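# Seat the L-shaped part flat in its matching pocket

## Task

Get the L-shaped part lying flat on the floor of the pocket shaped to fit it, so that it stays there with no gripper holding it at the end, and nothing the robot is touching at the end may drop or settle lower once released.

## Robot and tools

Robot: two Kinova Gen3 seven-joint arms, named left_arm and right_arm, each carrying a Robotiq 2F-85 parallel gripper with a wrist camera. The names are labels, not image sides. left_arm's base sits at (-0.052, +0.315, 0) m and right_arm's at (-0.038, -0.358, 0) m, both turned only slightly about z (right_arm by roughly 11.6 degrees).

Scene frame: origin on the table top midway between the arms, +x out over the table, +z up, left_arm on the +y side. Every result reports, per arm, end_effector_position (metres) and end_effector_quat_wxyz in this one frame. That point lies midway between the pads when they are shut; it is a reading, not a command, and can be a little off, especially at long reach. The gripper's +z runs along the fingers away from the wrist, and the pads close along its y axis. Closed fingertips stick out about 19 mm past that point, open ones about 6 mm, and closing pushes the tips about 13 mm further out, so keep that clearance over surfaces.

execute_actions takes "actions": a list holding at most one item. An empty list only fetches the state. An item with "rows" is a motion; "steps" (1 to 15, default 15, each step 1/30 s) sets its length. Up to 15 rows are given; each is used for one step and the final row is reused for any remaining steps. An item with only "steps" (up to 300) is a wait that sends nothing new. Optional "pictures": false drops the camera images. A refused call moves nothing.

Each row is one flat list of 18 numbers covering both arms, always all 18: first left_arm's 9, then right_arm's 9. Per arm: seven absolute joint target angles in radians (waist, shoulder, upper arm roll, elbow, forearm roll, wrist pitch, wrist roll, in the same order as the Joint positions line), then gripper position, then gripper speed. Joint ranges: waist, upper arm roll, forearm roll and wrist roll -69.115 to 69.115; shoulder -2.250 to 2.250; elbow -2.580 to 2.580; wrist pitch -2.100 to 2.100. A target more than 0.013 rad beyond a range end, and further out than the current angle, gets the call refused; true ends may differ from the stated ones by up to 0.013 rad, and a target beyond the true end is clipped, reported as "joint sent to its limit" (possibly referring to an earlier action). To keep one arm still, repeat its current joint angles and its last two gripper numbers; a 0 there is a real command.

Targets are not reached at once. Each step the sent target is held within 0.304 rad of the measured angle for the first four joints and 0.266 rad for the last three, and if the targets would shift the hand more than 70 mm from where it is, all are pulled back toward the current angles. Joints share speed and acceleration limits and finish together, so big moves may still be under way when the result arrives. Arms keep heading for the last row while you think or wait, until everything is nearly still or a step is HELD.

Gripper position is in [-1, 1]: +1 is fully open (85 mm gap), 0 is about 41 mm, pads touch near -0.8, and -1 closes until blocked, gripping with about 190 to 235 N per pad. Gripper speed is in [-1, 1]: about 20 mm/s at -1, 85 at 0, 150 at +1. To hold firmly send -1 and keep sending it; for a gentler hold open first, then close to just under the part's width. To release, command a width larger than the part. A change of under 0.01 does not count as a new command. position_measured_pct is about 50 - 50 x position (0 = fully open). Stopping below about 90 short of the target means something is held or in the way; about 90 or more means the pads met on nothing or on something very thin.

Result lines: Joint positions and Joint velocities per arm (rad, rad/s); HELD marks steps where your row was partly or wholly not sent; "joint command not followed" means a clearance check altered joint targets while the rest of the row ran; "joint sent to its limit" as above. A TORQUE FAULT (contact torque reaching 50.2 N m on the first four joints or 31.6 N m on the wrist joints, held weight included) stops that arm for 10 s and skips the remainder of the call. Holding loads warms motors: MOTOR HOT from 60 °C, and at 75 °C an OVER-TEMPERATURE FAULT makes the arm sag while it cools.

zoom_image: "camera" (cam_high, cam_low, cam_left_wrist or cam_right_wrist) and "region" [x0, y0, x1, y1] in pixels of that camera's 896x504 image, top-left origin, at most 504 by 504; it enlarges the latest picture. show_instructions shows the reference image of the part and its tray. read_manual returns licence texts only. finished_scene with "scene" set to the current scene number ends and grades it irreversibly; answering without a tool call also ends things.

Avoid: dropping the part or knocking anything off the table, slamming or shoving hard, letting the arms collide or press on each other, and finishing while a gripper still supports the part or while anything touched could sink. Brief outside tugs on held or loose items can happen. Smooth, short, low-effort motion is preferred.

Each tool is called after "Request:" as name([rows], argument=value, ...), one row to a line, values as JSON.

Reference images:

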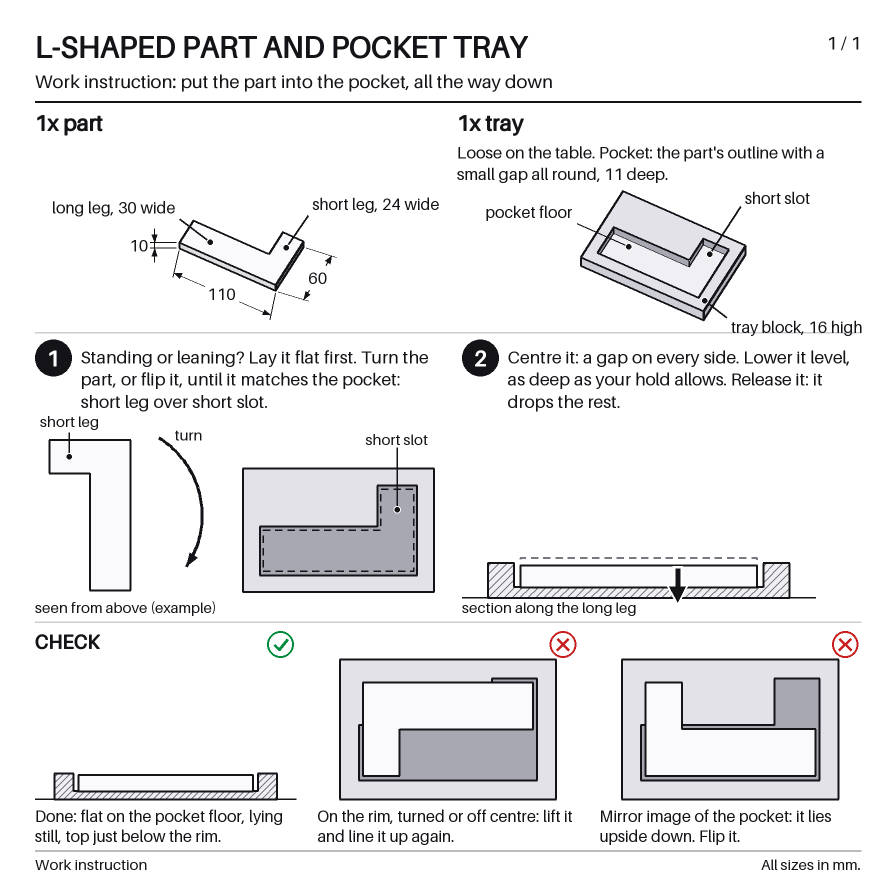

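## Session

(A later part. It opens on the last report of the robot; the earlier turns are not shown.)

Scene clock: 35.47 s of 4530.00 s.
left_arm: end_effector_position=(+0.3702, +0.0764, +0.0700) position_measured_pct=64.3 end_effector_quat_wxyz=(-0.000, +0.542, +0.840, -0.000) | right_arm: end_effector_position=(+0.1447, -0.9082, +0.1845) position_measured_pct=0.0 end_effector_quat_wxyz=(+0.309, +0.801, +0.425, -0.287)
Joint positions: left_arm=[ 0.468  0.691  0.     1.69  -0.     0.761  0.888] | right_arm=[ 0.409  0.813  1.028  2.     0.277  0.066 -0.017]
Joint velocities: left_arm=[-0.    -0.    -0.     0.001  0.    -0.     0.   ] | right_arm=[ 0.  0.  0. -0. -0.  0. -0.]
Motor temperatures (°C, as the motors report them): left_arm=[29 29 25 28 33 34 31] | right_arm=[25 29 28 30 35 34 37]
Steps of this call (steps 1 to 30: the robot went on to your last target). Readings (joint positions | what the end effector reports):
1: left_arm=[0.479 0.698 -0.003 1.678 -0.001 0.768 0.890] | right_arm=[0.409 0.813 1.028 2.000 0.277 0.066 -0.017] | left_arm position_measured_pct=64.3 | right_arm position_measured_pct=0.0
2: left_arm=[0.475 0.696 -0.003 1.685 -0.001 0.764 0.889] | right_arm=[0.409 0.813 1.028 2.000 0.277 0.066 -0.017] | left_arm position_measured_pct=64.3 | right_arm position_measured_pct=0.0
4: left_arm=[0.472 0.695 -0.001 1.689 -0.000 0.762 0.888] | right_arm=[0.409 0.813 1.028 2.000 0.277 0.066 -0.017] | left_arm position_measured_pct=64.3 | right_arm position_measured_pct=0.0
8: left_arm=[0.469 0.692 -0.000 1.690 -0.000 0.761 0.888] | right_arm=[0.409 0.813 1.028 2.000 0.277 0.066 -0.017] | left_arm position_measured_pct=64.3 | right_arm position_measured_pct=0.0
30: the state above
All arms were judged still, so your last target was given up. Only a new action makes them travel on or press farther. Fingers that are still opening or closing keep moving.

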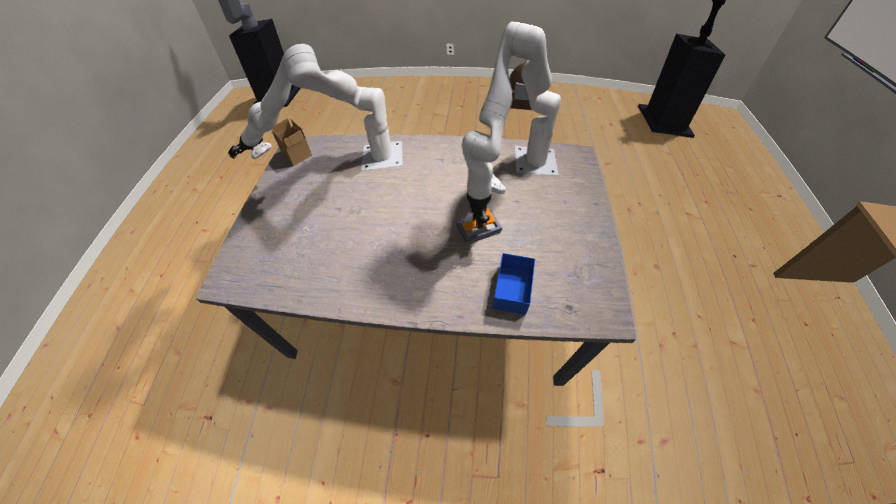

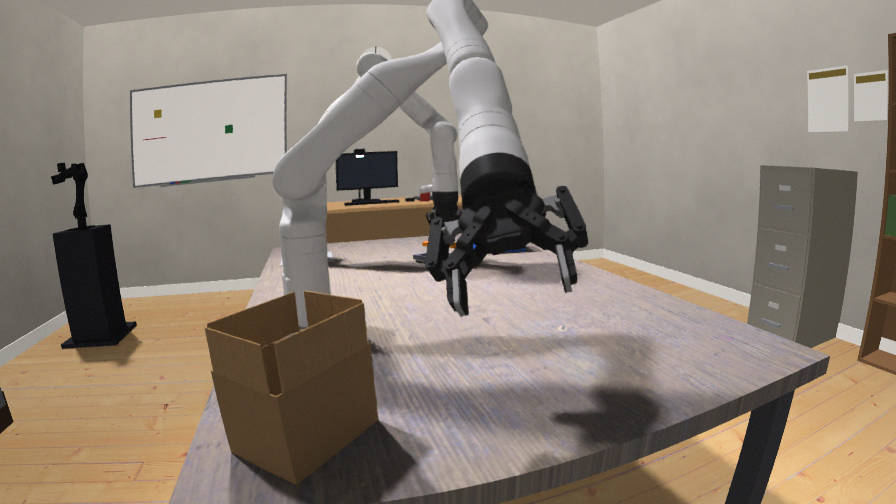

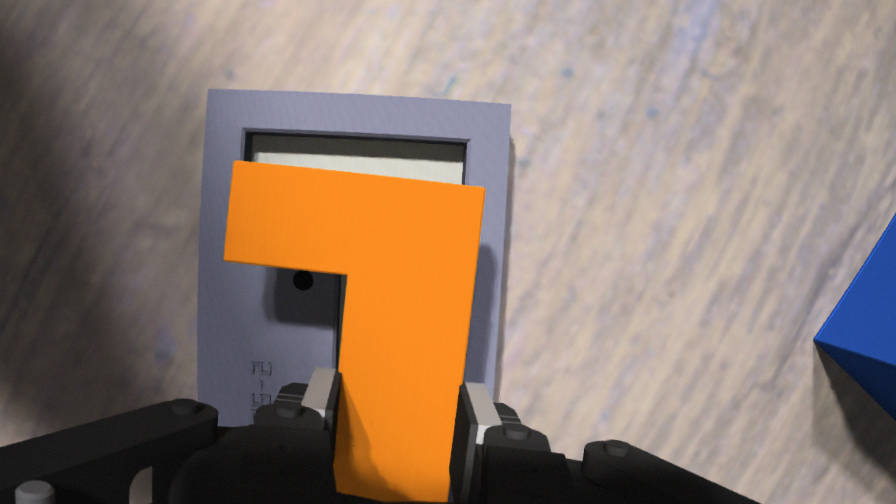

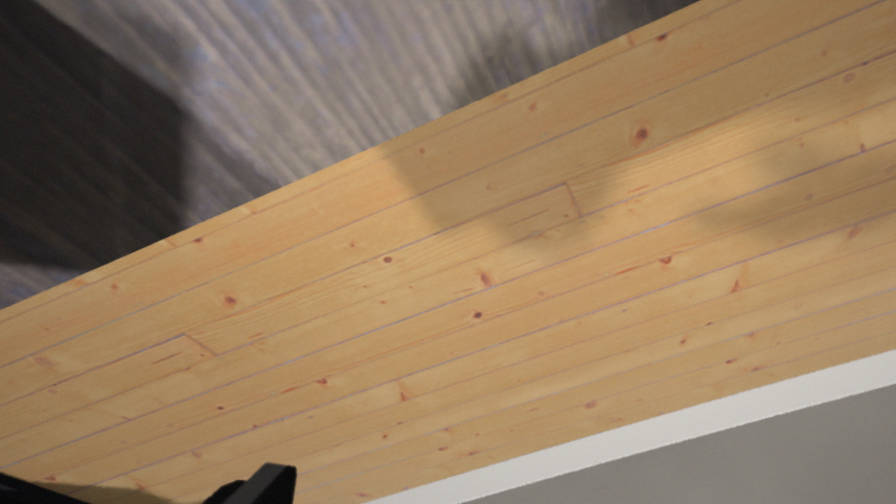

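Request:
execute_actions([
  {"rows":[[0.4505,0.729,0,1.7425,0,0.67,0.926,-1,0,0.409,0.813,1.028,2.0,0.277,0.066,-0.017,1,0]]},
])

Request:
zoom_image(camera="cam_left_wrist", region=[180, 100, 560, 500])

Scene clock: 41.07 s of 4530.00 s.
left_arm: end_effector_position=(+0.3660, +0.0877, +0.0410) position_measured_pct=64.3 end_effector_quat_wxyz=(+0.000, +0.519, +0.855, +0.000) | right_arm: end_effector_position=(+0.1447, -0.9082, +0.1845) position_measured_pct=0.0 end_effector_quat_wxyz=(+0.309, +0.801, +0.425, -0.287)
Joint positions: left_arm=[ 0.451  0.729 -0.     1.742 -0.     0.67   0.926] | right_arm=[ 0.409  0.813  1.028  2.     0.277  0.066 -0.017]
Joint velocities: left_arm=[-0.002  0.002 -0.     0.    -0.    -0.001  0.   ] | right_arm=[ 0.001 -0.    -0.001  0.     0.001  0.    -0.001]
Motor temperatures (°C, as the motors report them): left_arm=[29 29 25 28 33 34 31] | right_arm=[25 29 28 30 35 34 37]
Steps of this call (steps 1 to 90: nothing new was sent; then 2.10 s passed at rest; steps 91 to 105: all 15 steps of this action). Readings (joint positions | what the end effector reports):
91: left_arm=[0.468 0.692 0.000 1.691 0.000 0.760 0.888] | right_arm=[0.409 0.813 1.028 2.000 0.277 0.066 -0.017] | left_arm position_measured_pct=64.3 | right_arm position_measured_pct=0.0
92: left_arm=[0.466 0.696 0.001 1.695 0.000 0.752 0.891] | right_arm=[0.409 0.813 1.028 2.000 0.277 0.066 -0.017] | left_arm position_measured_pct=64.3 | right_arm position_measured_pct=0.0
94: left_arm=[0.457 0.714 0.001 1.719 0.000 0.710 0.909] | right_arm=[0.409 0.813 1.028 2.000 0.277 0.066 -0.017] | left_arm position_measured_pct=64.3 | right_arm position_measured_pct=0.0
98: left_arm=[0.451 0.727 -0.001 1.742 -0.000 0.671 0.926] | right_arm=[0.409 0.813 1.028 2.000 0.277 0.066 -0.017] | left_arm position_measured_pct=64.3 | right_arm position_measured_pct=0.0
105: the state above

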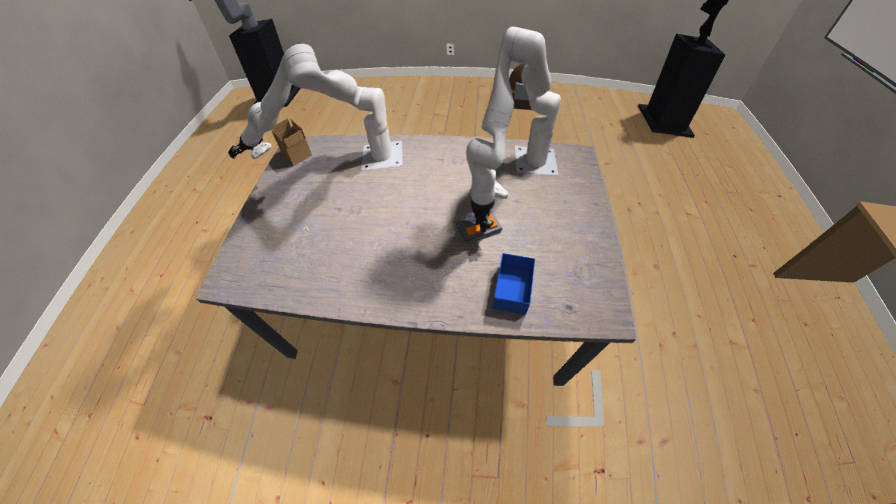

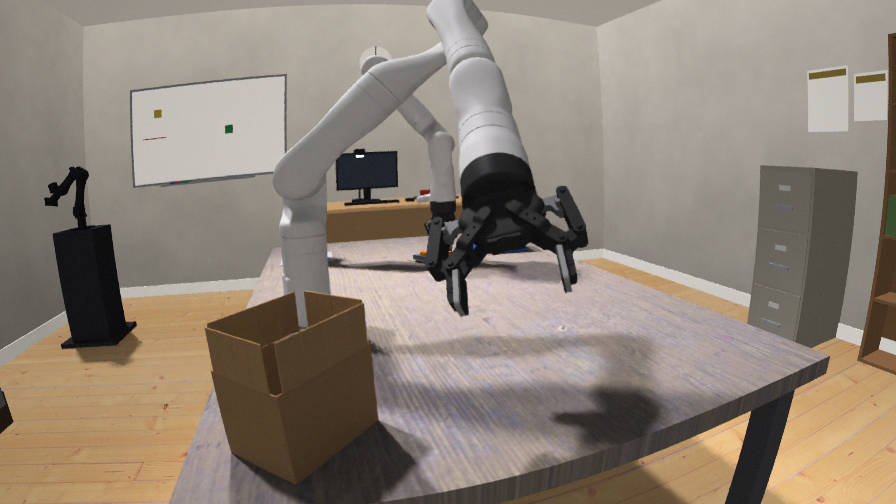

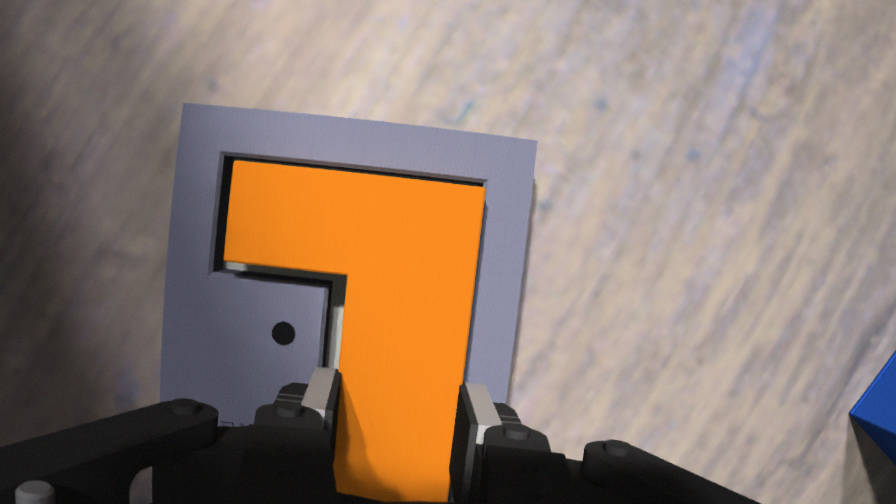

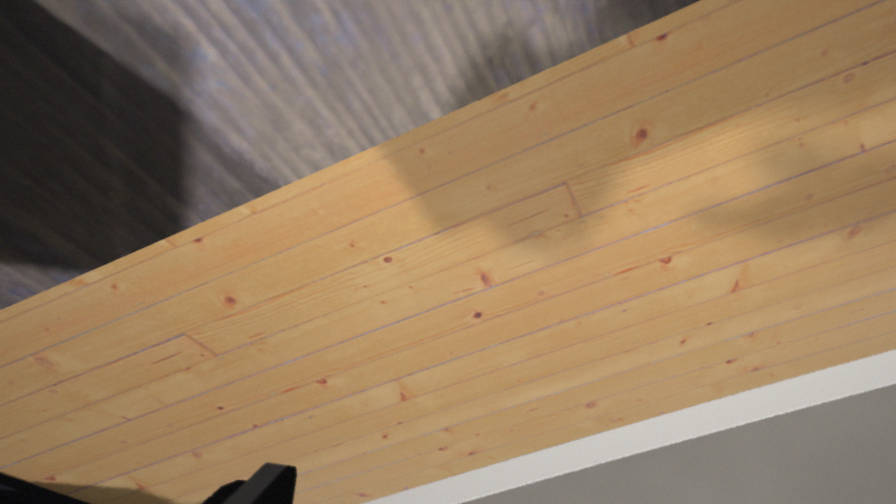

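Region (180, 100, 560, 500) of cam_left_wrist's 896x504 image, scaled by 1.260; it fills the left 479 columns of this view, and the rest is white.

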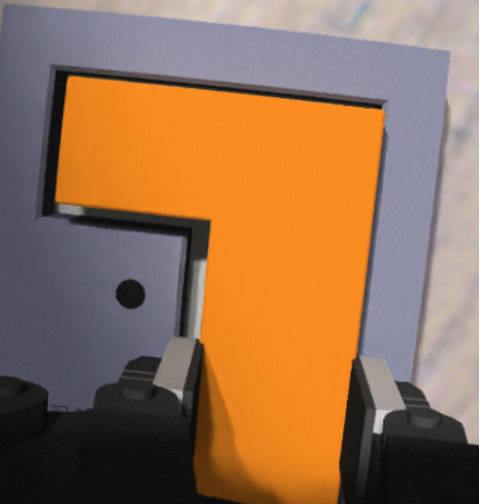

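Request:
execute_actions([
  {"rows":[[0.4543,0.729,0,1.747,0,0.6655,0.93,-1,0,0.409,0.813,1.028,2.0,0.277,0.066,-0.017,1,0],[0.4543,0.729,0,1.747,0,0.6655,0.93,-1,0,0.409,0.813,1.028,2.0,0.277,0.066,-0.017,1,0],[0.4543,0.729,0,1.747,0,0.6655,0.93,-1,0,0.409,0.813,1.028,2.0,0.277,0.066,-0.017,1,0],[0.4543,0.729,0,1.747,0,0.6655,0.93,-1,0,0.409,0.813,1.028,2.0,0.277,0.066,-0.017,1,0],[0.4543,0.7367,0,1.7494,0,0.6554,0.93,-1,0,0.409,0.813,1.028,2.0,0.277,0.066,-0.017,1,0]]},
])

Scene clock: 47.83 s of 4530.00 s.
left_arm: end_effector_position=(+0.3647, +0.0864, +0.0396) position_measured_pct=64.3 end_effector_quat_wxyz=(+0.002, +0.519, +0.855, +0.000) | right_arm: end_effector_position=(+0.1447, -0.9082, +0.1845) position_measured_pct=0.0 end_effector_quat_wxyz=(+0.309, +0.801, +0.425, -0.287)
Joint positions: left_arm=[ 0.454  0.729  0.     1.749 -0.     0.659  0.93 ] | right_arm=[ 0.409  0.813  1.028  2.     0.277  0.066 -0.017]
Joint velocities: left_arm=[-0.    -0.001  0.     0.     0.     0.002  0.   ] | right_arm=[ 0.002  0.    -0.     0.    -0.001  0.    -0.001]
Motor temperatures (°C, as the motors report them): left_arm=[29 29 25 28 33 34 31] | right_arm=[25 29 28 30 35 34 37]
Steps of this call (steps 1 to 15: the robot went on to your last target; steps 16 to 90: nothing new was sent; then 3.27 s passed at rest; steps 91 to 105: all 15 steps of this action). Readings (joint positions | what the end effector reports):
91: left_arm=[0.451 0.729 -0.000 1.743 -0.000 0.669 0.926] | right_arm=[0.409 0.813 1.028 2.000 0.277 0.066 -0.017] | left_arm position_measured_pct=64.3 | right_arm position_measured_pct=0.0
92: left_arm=[0.454 0.729 -0.001 1.746 -0.000 0.667 0.929] | right_arm=[0.409 0.813 1.028 2.000 0.277 0.066 -0.017] | left_arm position_measured_pct=64.3 | right_arm position_measured_pct=0.0
94: left_arm=[0.454 0.729 0.000 1.747 0.000 0.666 0.930] | right_arm=[0.409 0.813 1.028 2.000 0.277 0.066 -0.017] | left_arm position_measured_pct=64.3 | right_arm position_measured_pct=0.0
98: left_arm=[0.454 0.729 0.000 1.749 -0.000 0.660 0.930] | right_arm=[0.409 0.813 1.028 2.000 0.277 0.066 -0.017] | left_arm position_measured_pct=64.3 | right_arm position_measured_pct=0.0
105: the state above

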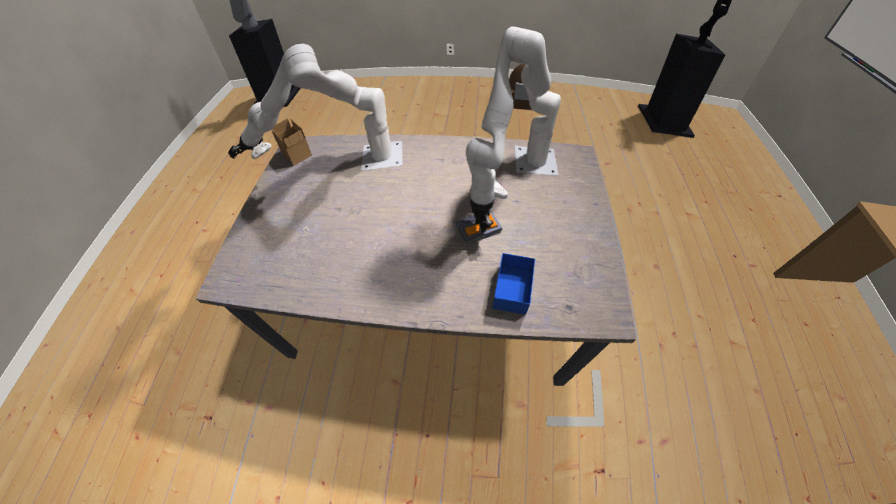

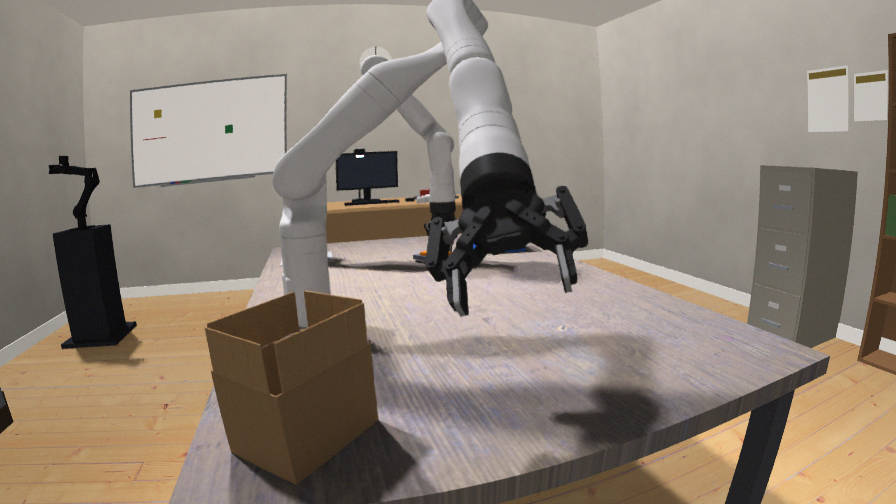

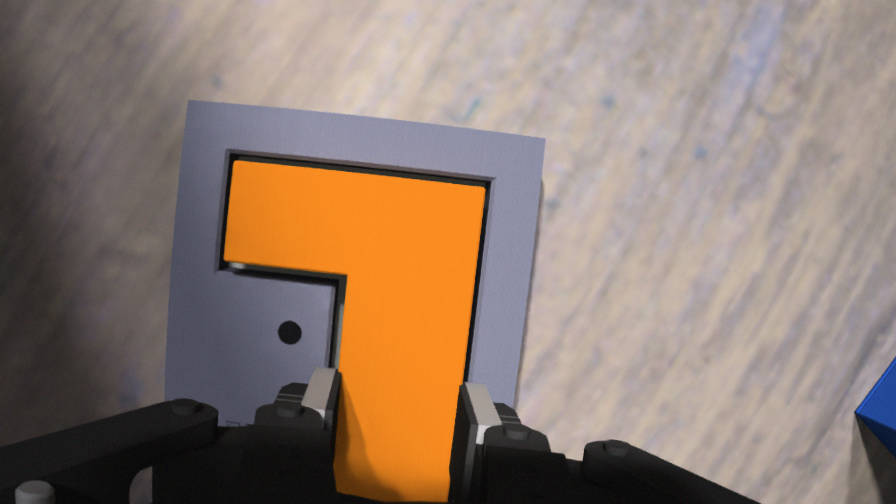

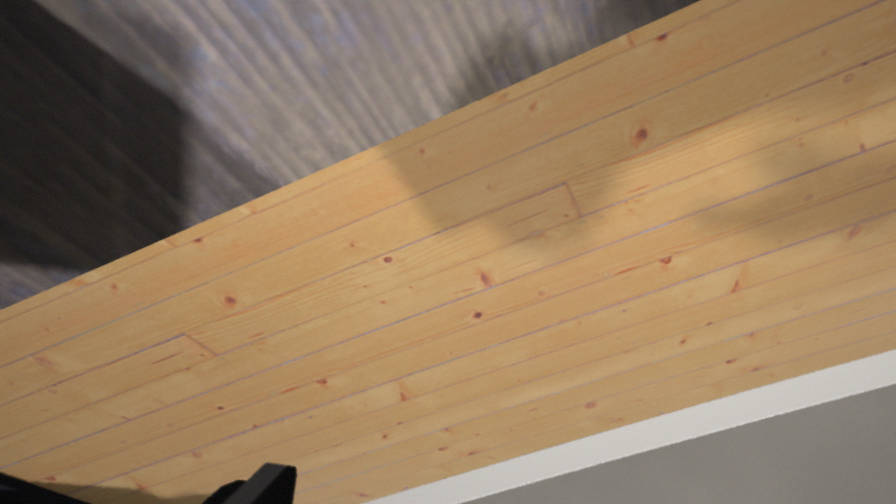

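Fingers seem to be on the rim (true z is lower than printed). Release.

Request:
execute_actions([
  {"rows":[[0.4543,0.728,0,1.748,0,0.665,0.93,0.3,0,0.409,0.813,1.028,2.0,0.277,0.066,-0.017,1,0]]},
], pictures=false)

Request:
execute_actions([
  {"rows":[[0.4543,0.6,0,1.69,0,0.85,0.93,0.3,0,0.409,0.813,1.028,2.0,0.277,0.066,-0.017,1,0]]},
])

Scene clock: 51.77 s of 4530.00 s.
left_arm: end_effector_position=(+0.3640, +0.0868, +0.0404) position_measured_pct=35.3 end_effector_quat_wxyz=(+0.000, +0.519, +0.855, +0.000) | right_arm: end_effector_position=(+0.1447, -0.9082, +0.1845) position_measured_pct=0.0 end_effector_quat_wxyz=(+0.309, +0.801, +0.425, -0.287)
Joint positions: left_arm=[0.454 0.728 0.    1.748 0.    0.665 0.93 ] | right_arm=[ 0.409  0.813  1.028  2.     0.277  0.066 -0.017]
Joint velocities: left_arm=[ 0.     0.001  0.     0.     0.    -0.001 -0.   ] | right_arm=[ 0.     0.    -0.     0.     0.003 -0.     0.   ]
Motor temperatures (°C, as the motors report them): left_arm=[29 29 25 28 33 34 31] | right_arm=[25 29 28 30 35 34 37]
Steps of this call (steps 1 to 15: the robot went on to your last target; steps 16 to 90: nothing new was sent; then 0.43 s passed at rest; steps 91 to 105: all 15 steps of this action). Readings (joint positions | what the end effector reports):
91: left_arm=[0.454 0.728 0.000 1.749 -0.000 0.659 0.930] | right_arm=[0.409 0.813 1.028 2.000 0.277 0.066 -0.017] | left_arm position_measured_pct=64.3 | right_arm position_measured_pct=0.0
92: left_arm=[0.454 0.725 0.000 1.749 -0.000 0.662 0.930] | right_arm=[0.409 0.813 1.028 2.000 0.277 0.066 -0.017] | left_arm position_measured_pct=64.3 | right_arm position_measured_pct=0.0
94: left_arm=[0.454 0.725 0.000 1.748 -0.000 0.665 0.930] | right_arm=[0.409 0.813 1.028 2.000 0.277 0.066 -0.017] | left_arm position_measured_pct=59.9 | right_arm position_measured_pct=0.0
98: left_arm=[0.454 0.727 -0.000 1.748 -0.000 0.665 0.930] | right_arm=[0.409 0.813 1.028 2.000 0.277 0.066 -0.017] | left_arm position_measured_pct=48.4 | right_arm position_measured_pct=0.0
105: the state above

Scene clock: 52.27 s of 4530.00 s.
left_arm: end_effector_position=(+0.3640, +0.0867, +0.1129) position_measured_pct=34.9 end_effector_quat_wxyz=(+0.000, +0.519, +0.855, +0.000) | right_arm: end_effector_position=(+0.1447, -0.9082, +0.1845) position_measured_pct=0.0 end_effector_quat_wxyz=(+0.309, +0.801, +0.425, -0.287)
Joint positions: left_arm=[ 0.454  0.602  0.     1.69  -0.     0.85   0.93 ] | right_arm=[ 0.409  0.813  1.028  2.     0.277  0.066 -0.017]
Joint velocities: left_arm=[-0.    -0.016 -0.    -0.    -0.    -0.    -0.   ] | right_arm=[ 0.     0.     0.001  0.    -0.     0.    -0.001]
Motor temperatures (°C, as the motors report them): left_arm=[29 29 25 28 33 34 31] | right_arm=[25 29 28 30 35 34 37]
Steps of this call (steps 1 to 15: all 15 steps of this action). Readings (joint positions | what the end effector reports):
1: left_arm=[0.454 0.727 -0.000 1.748 0.000 0.666 0.930] | right_arm=[0.409 0.813 1.028 2.000 0.277 0.066 -0.017] | left_arm position_measured_pct=34.9 | right_arm position_measured_pct=0.0
2: left_arm=[0.454 0.721 -0.000 1.746 0.000 0.673 0.930] | right_arm=[0.409 0.813 1.028 2.000 0.277 0.066 -0.017] | left_arm position_measured_pct=34.9 | right_arm position_measured_pct=0.0
4: left_arm=[0.454 0.693 -0.000 1.735 0.000 0.709 0.930] | right_arm=[0.409 0.813 1.028 2.000 0.277 0.066 -0.017] | left_arm position_measured_pct=34.9 | right_arm position_measured_pct=0.0
8: left_arm=[0.454 0.616 0.000 1.696 -0.000 0.826 0.930] | right_arm=[0.409 0.813 1.028 2.000 0.277 0.066 -0.017] | left_arm position_measured_pct=34.9 | right_arm position_measured_pct=0.0
15: the state above

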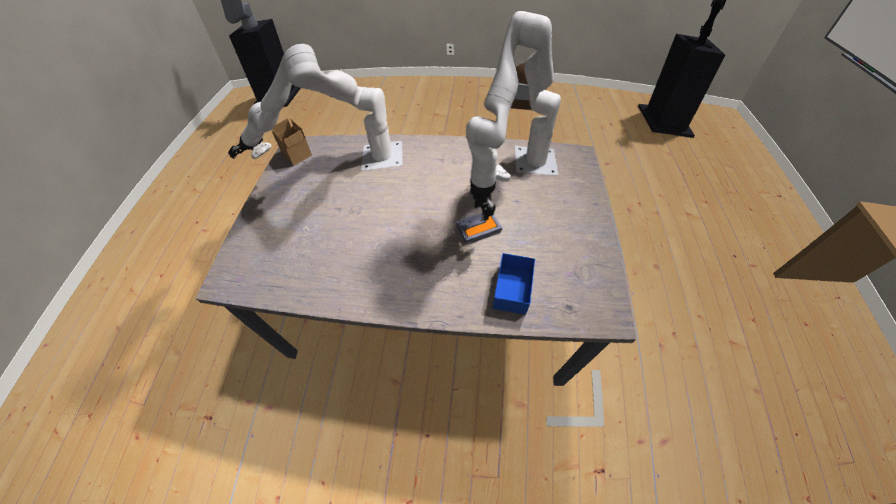

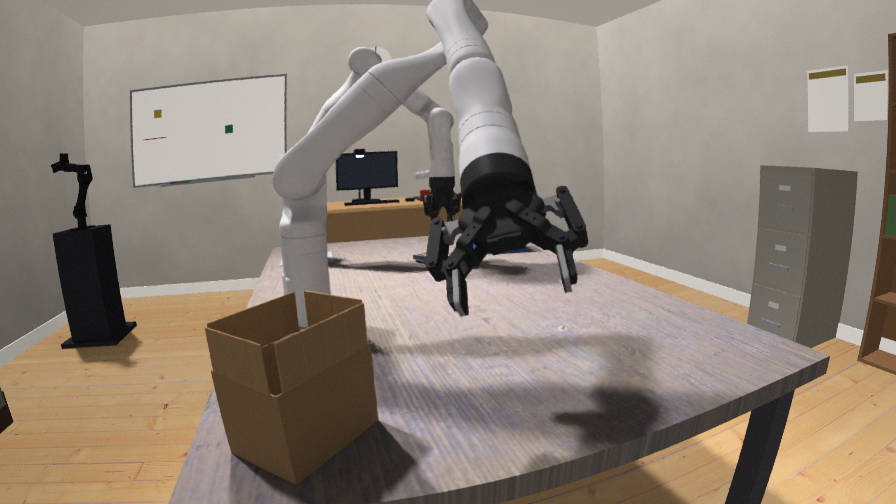

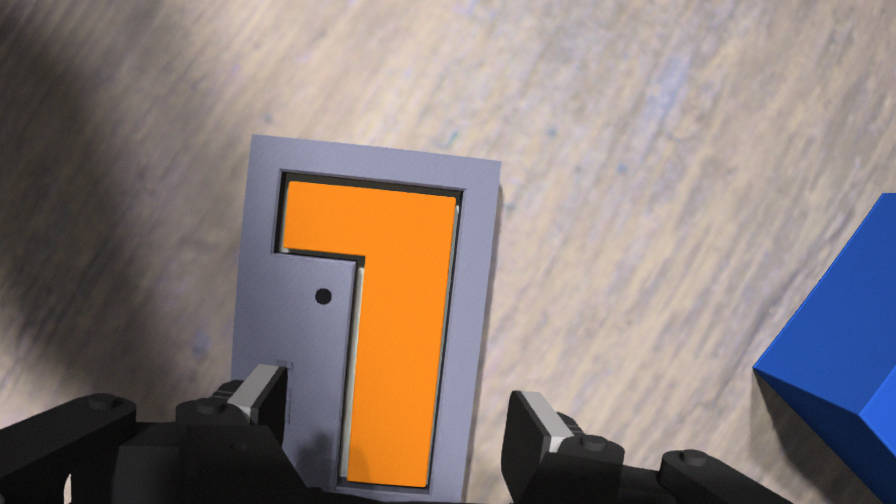

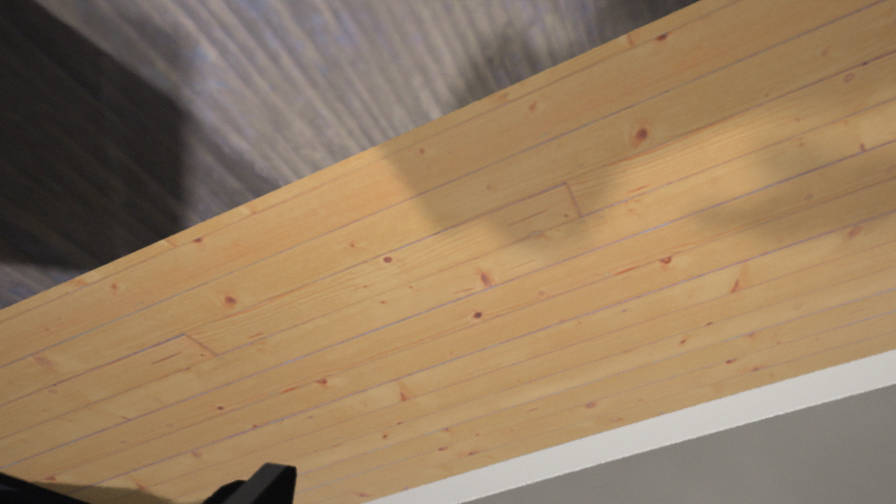

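Request:
finished_scene(scene=1)

The scene is finished: the task was done.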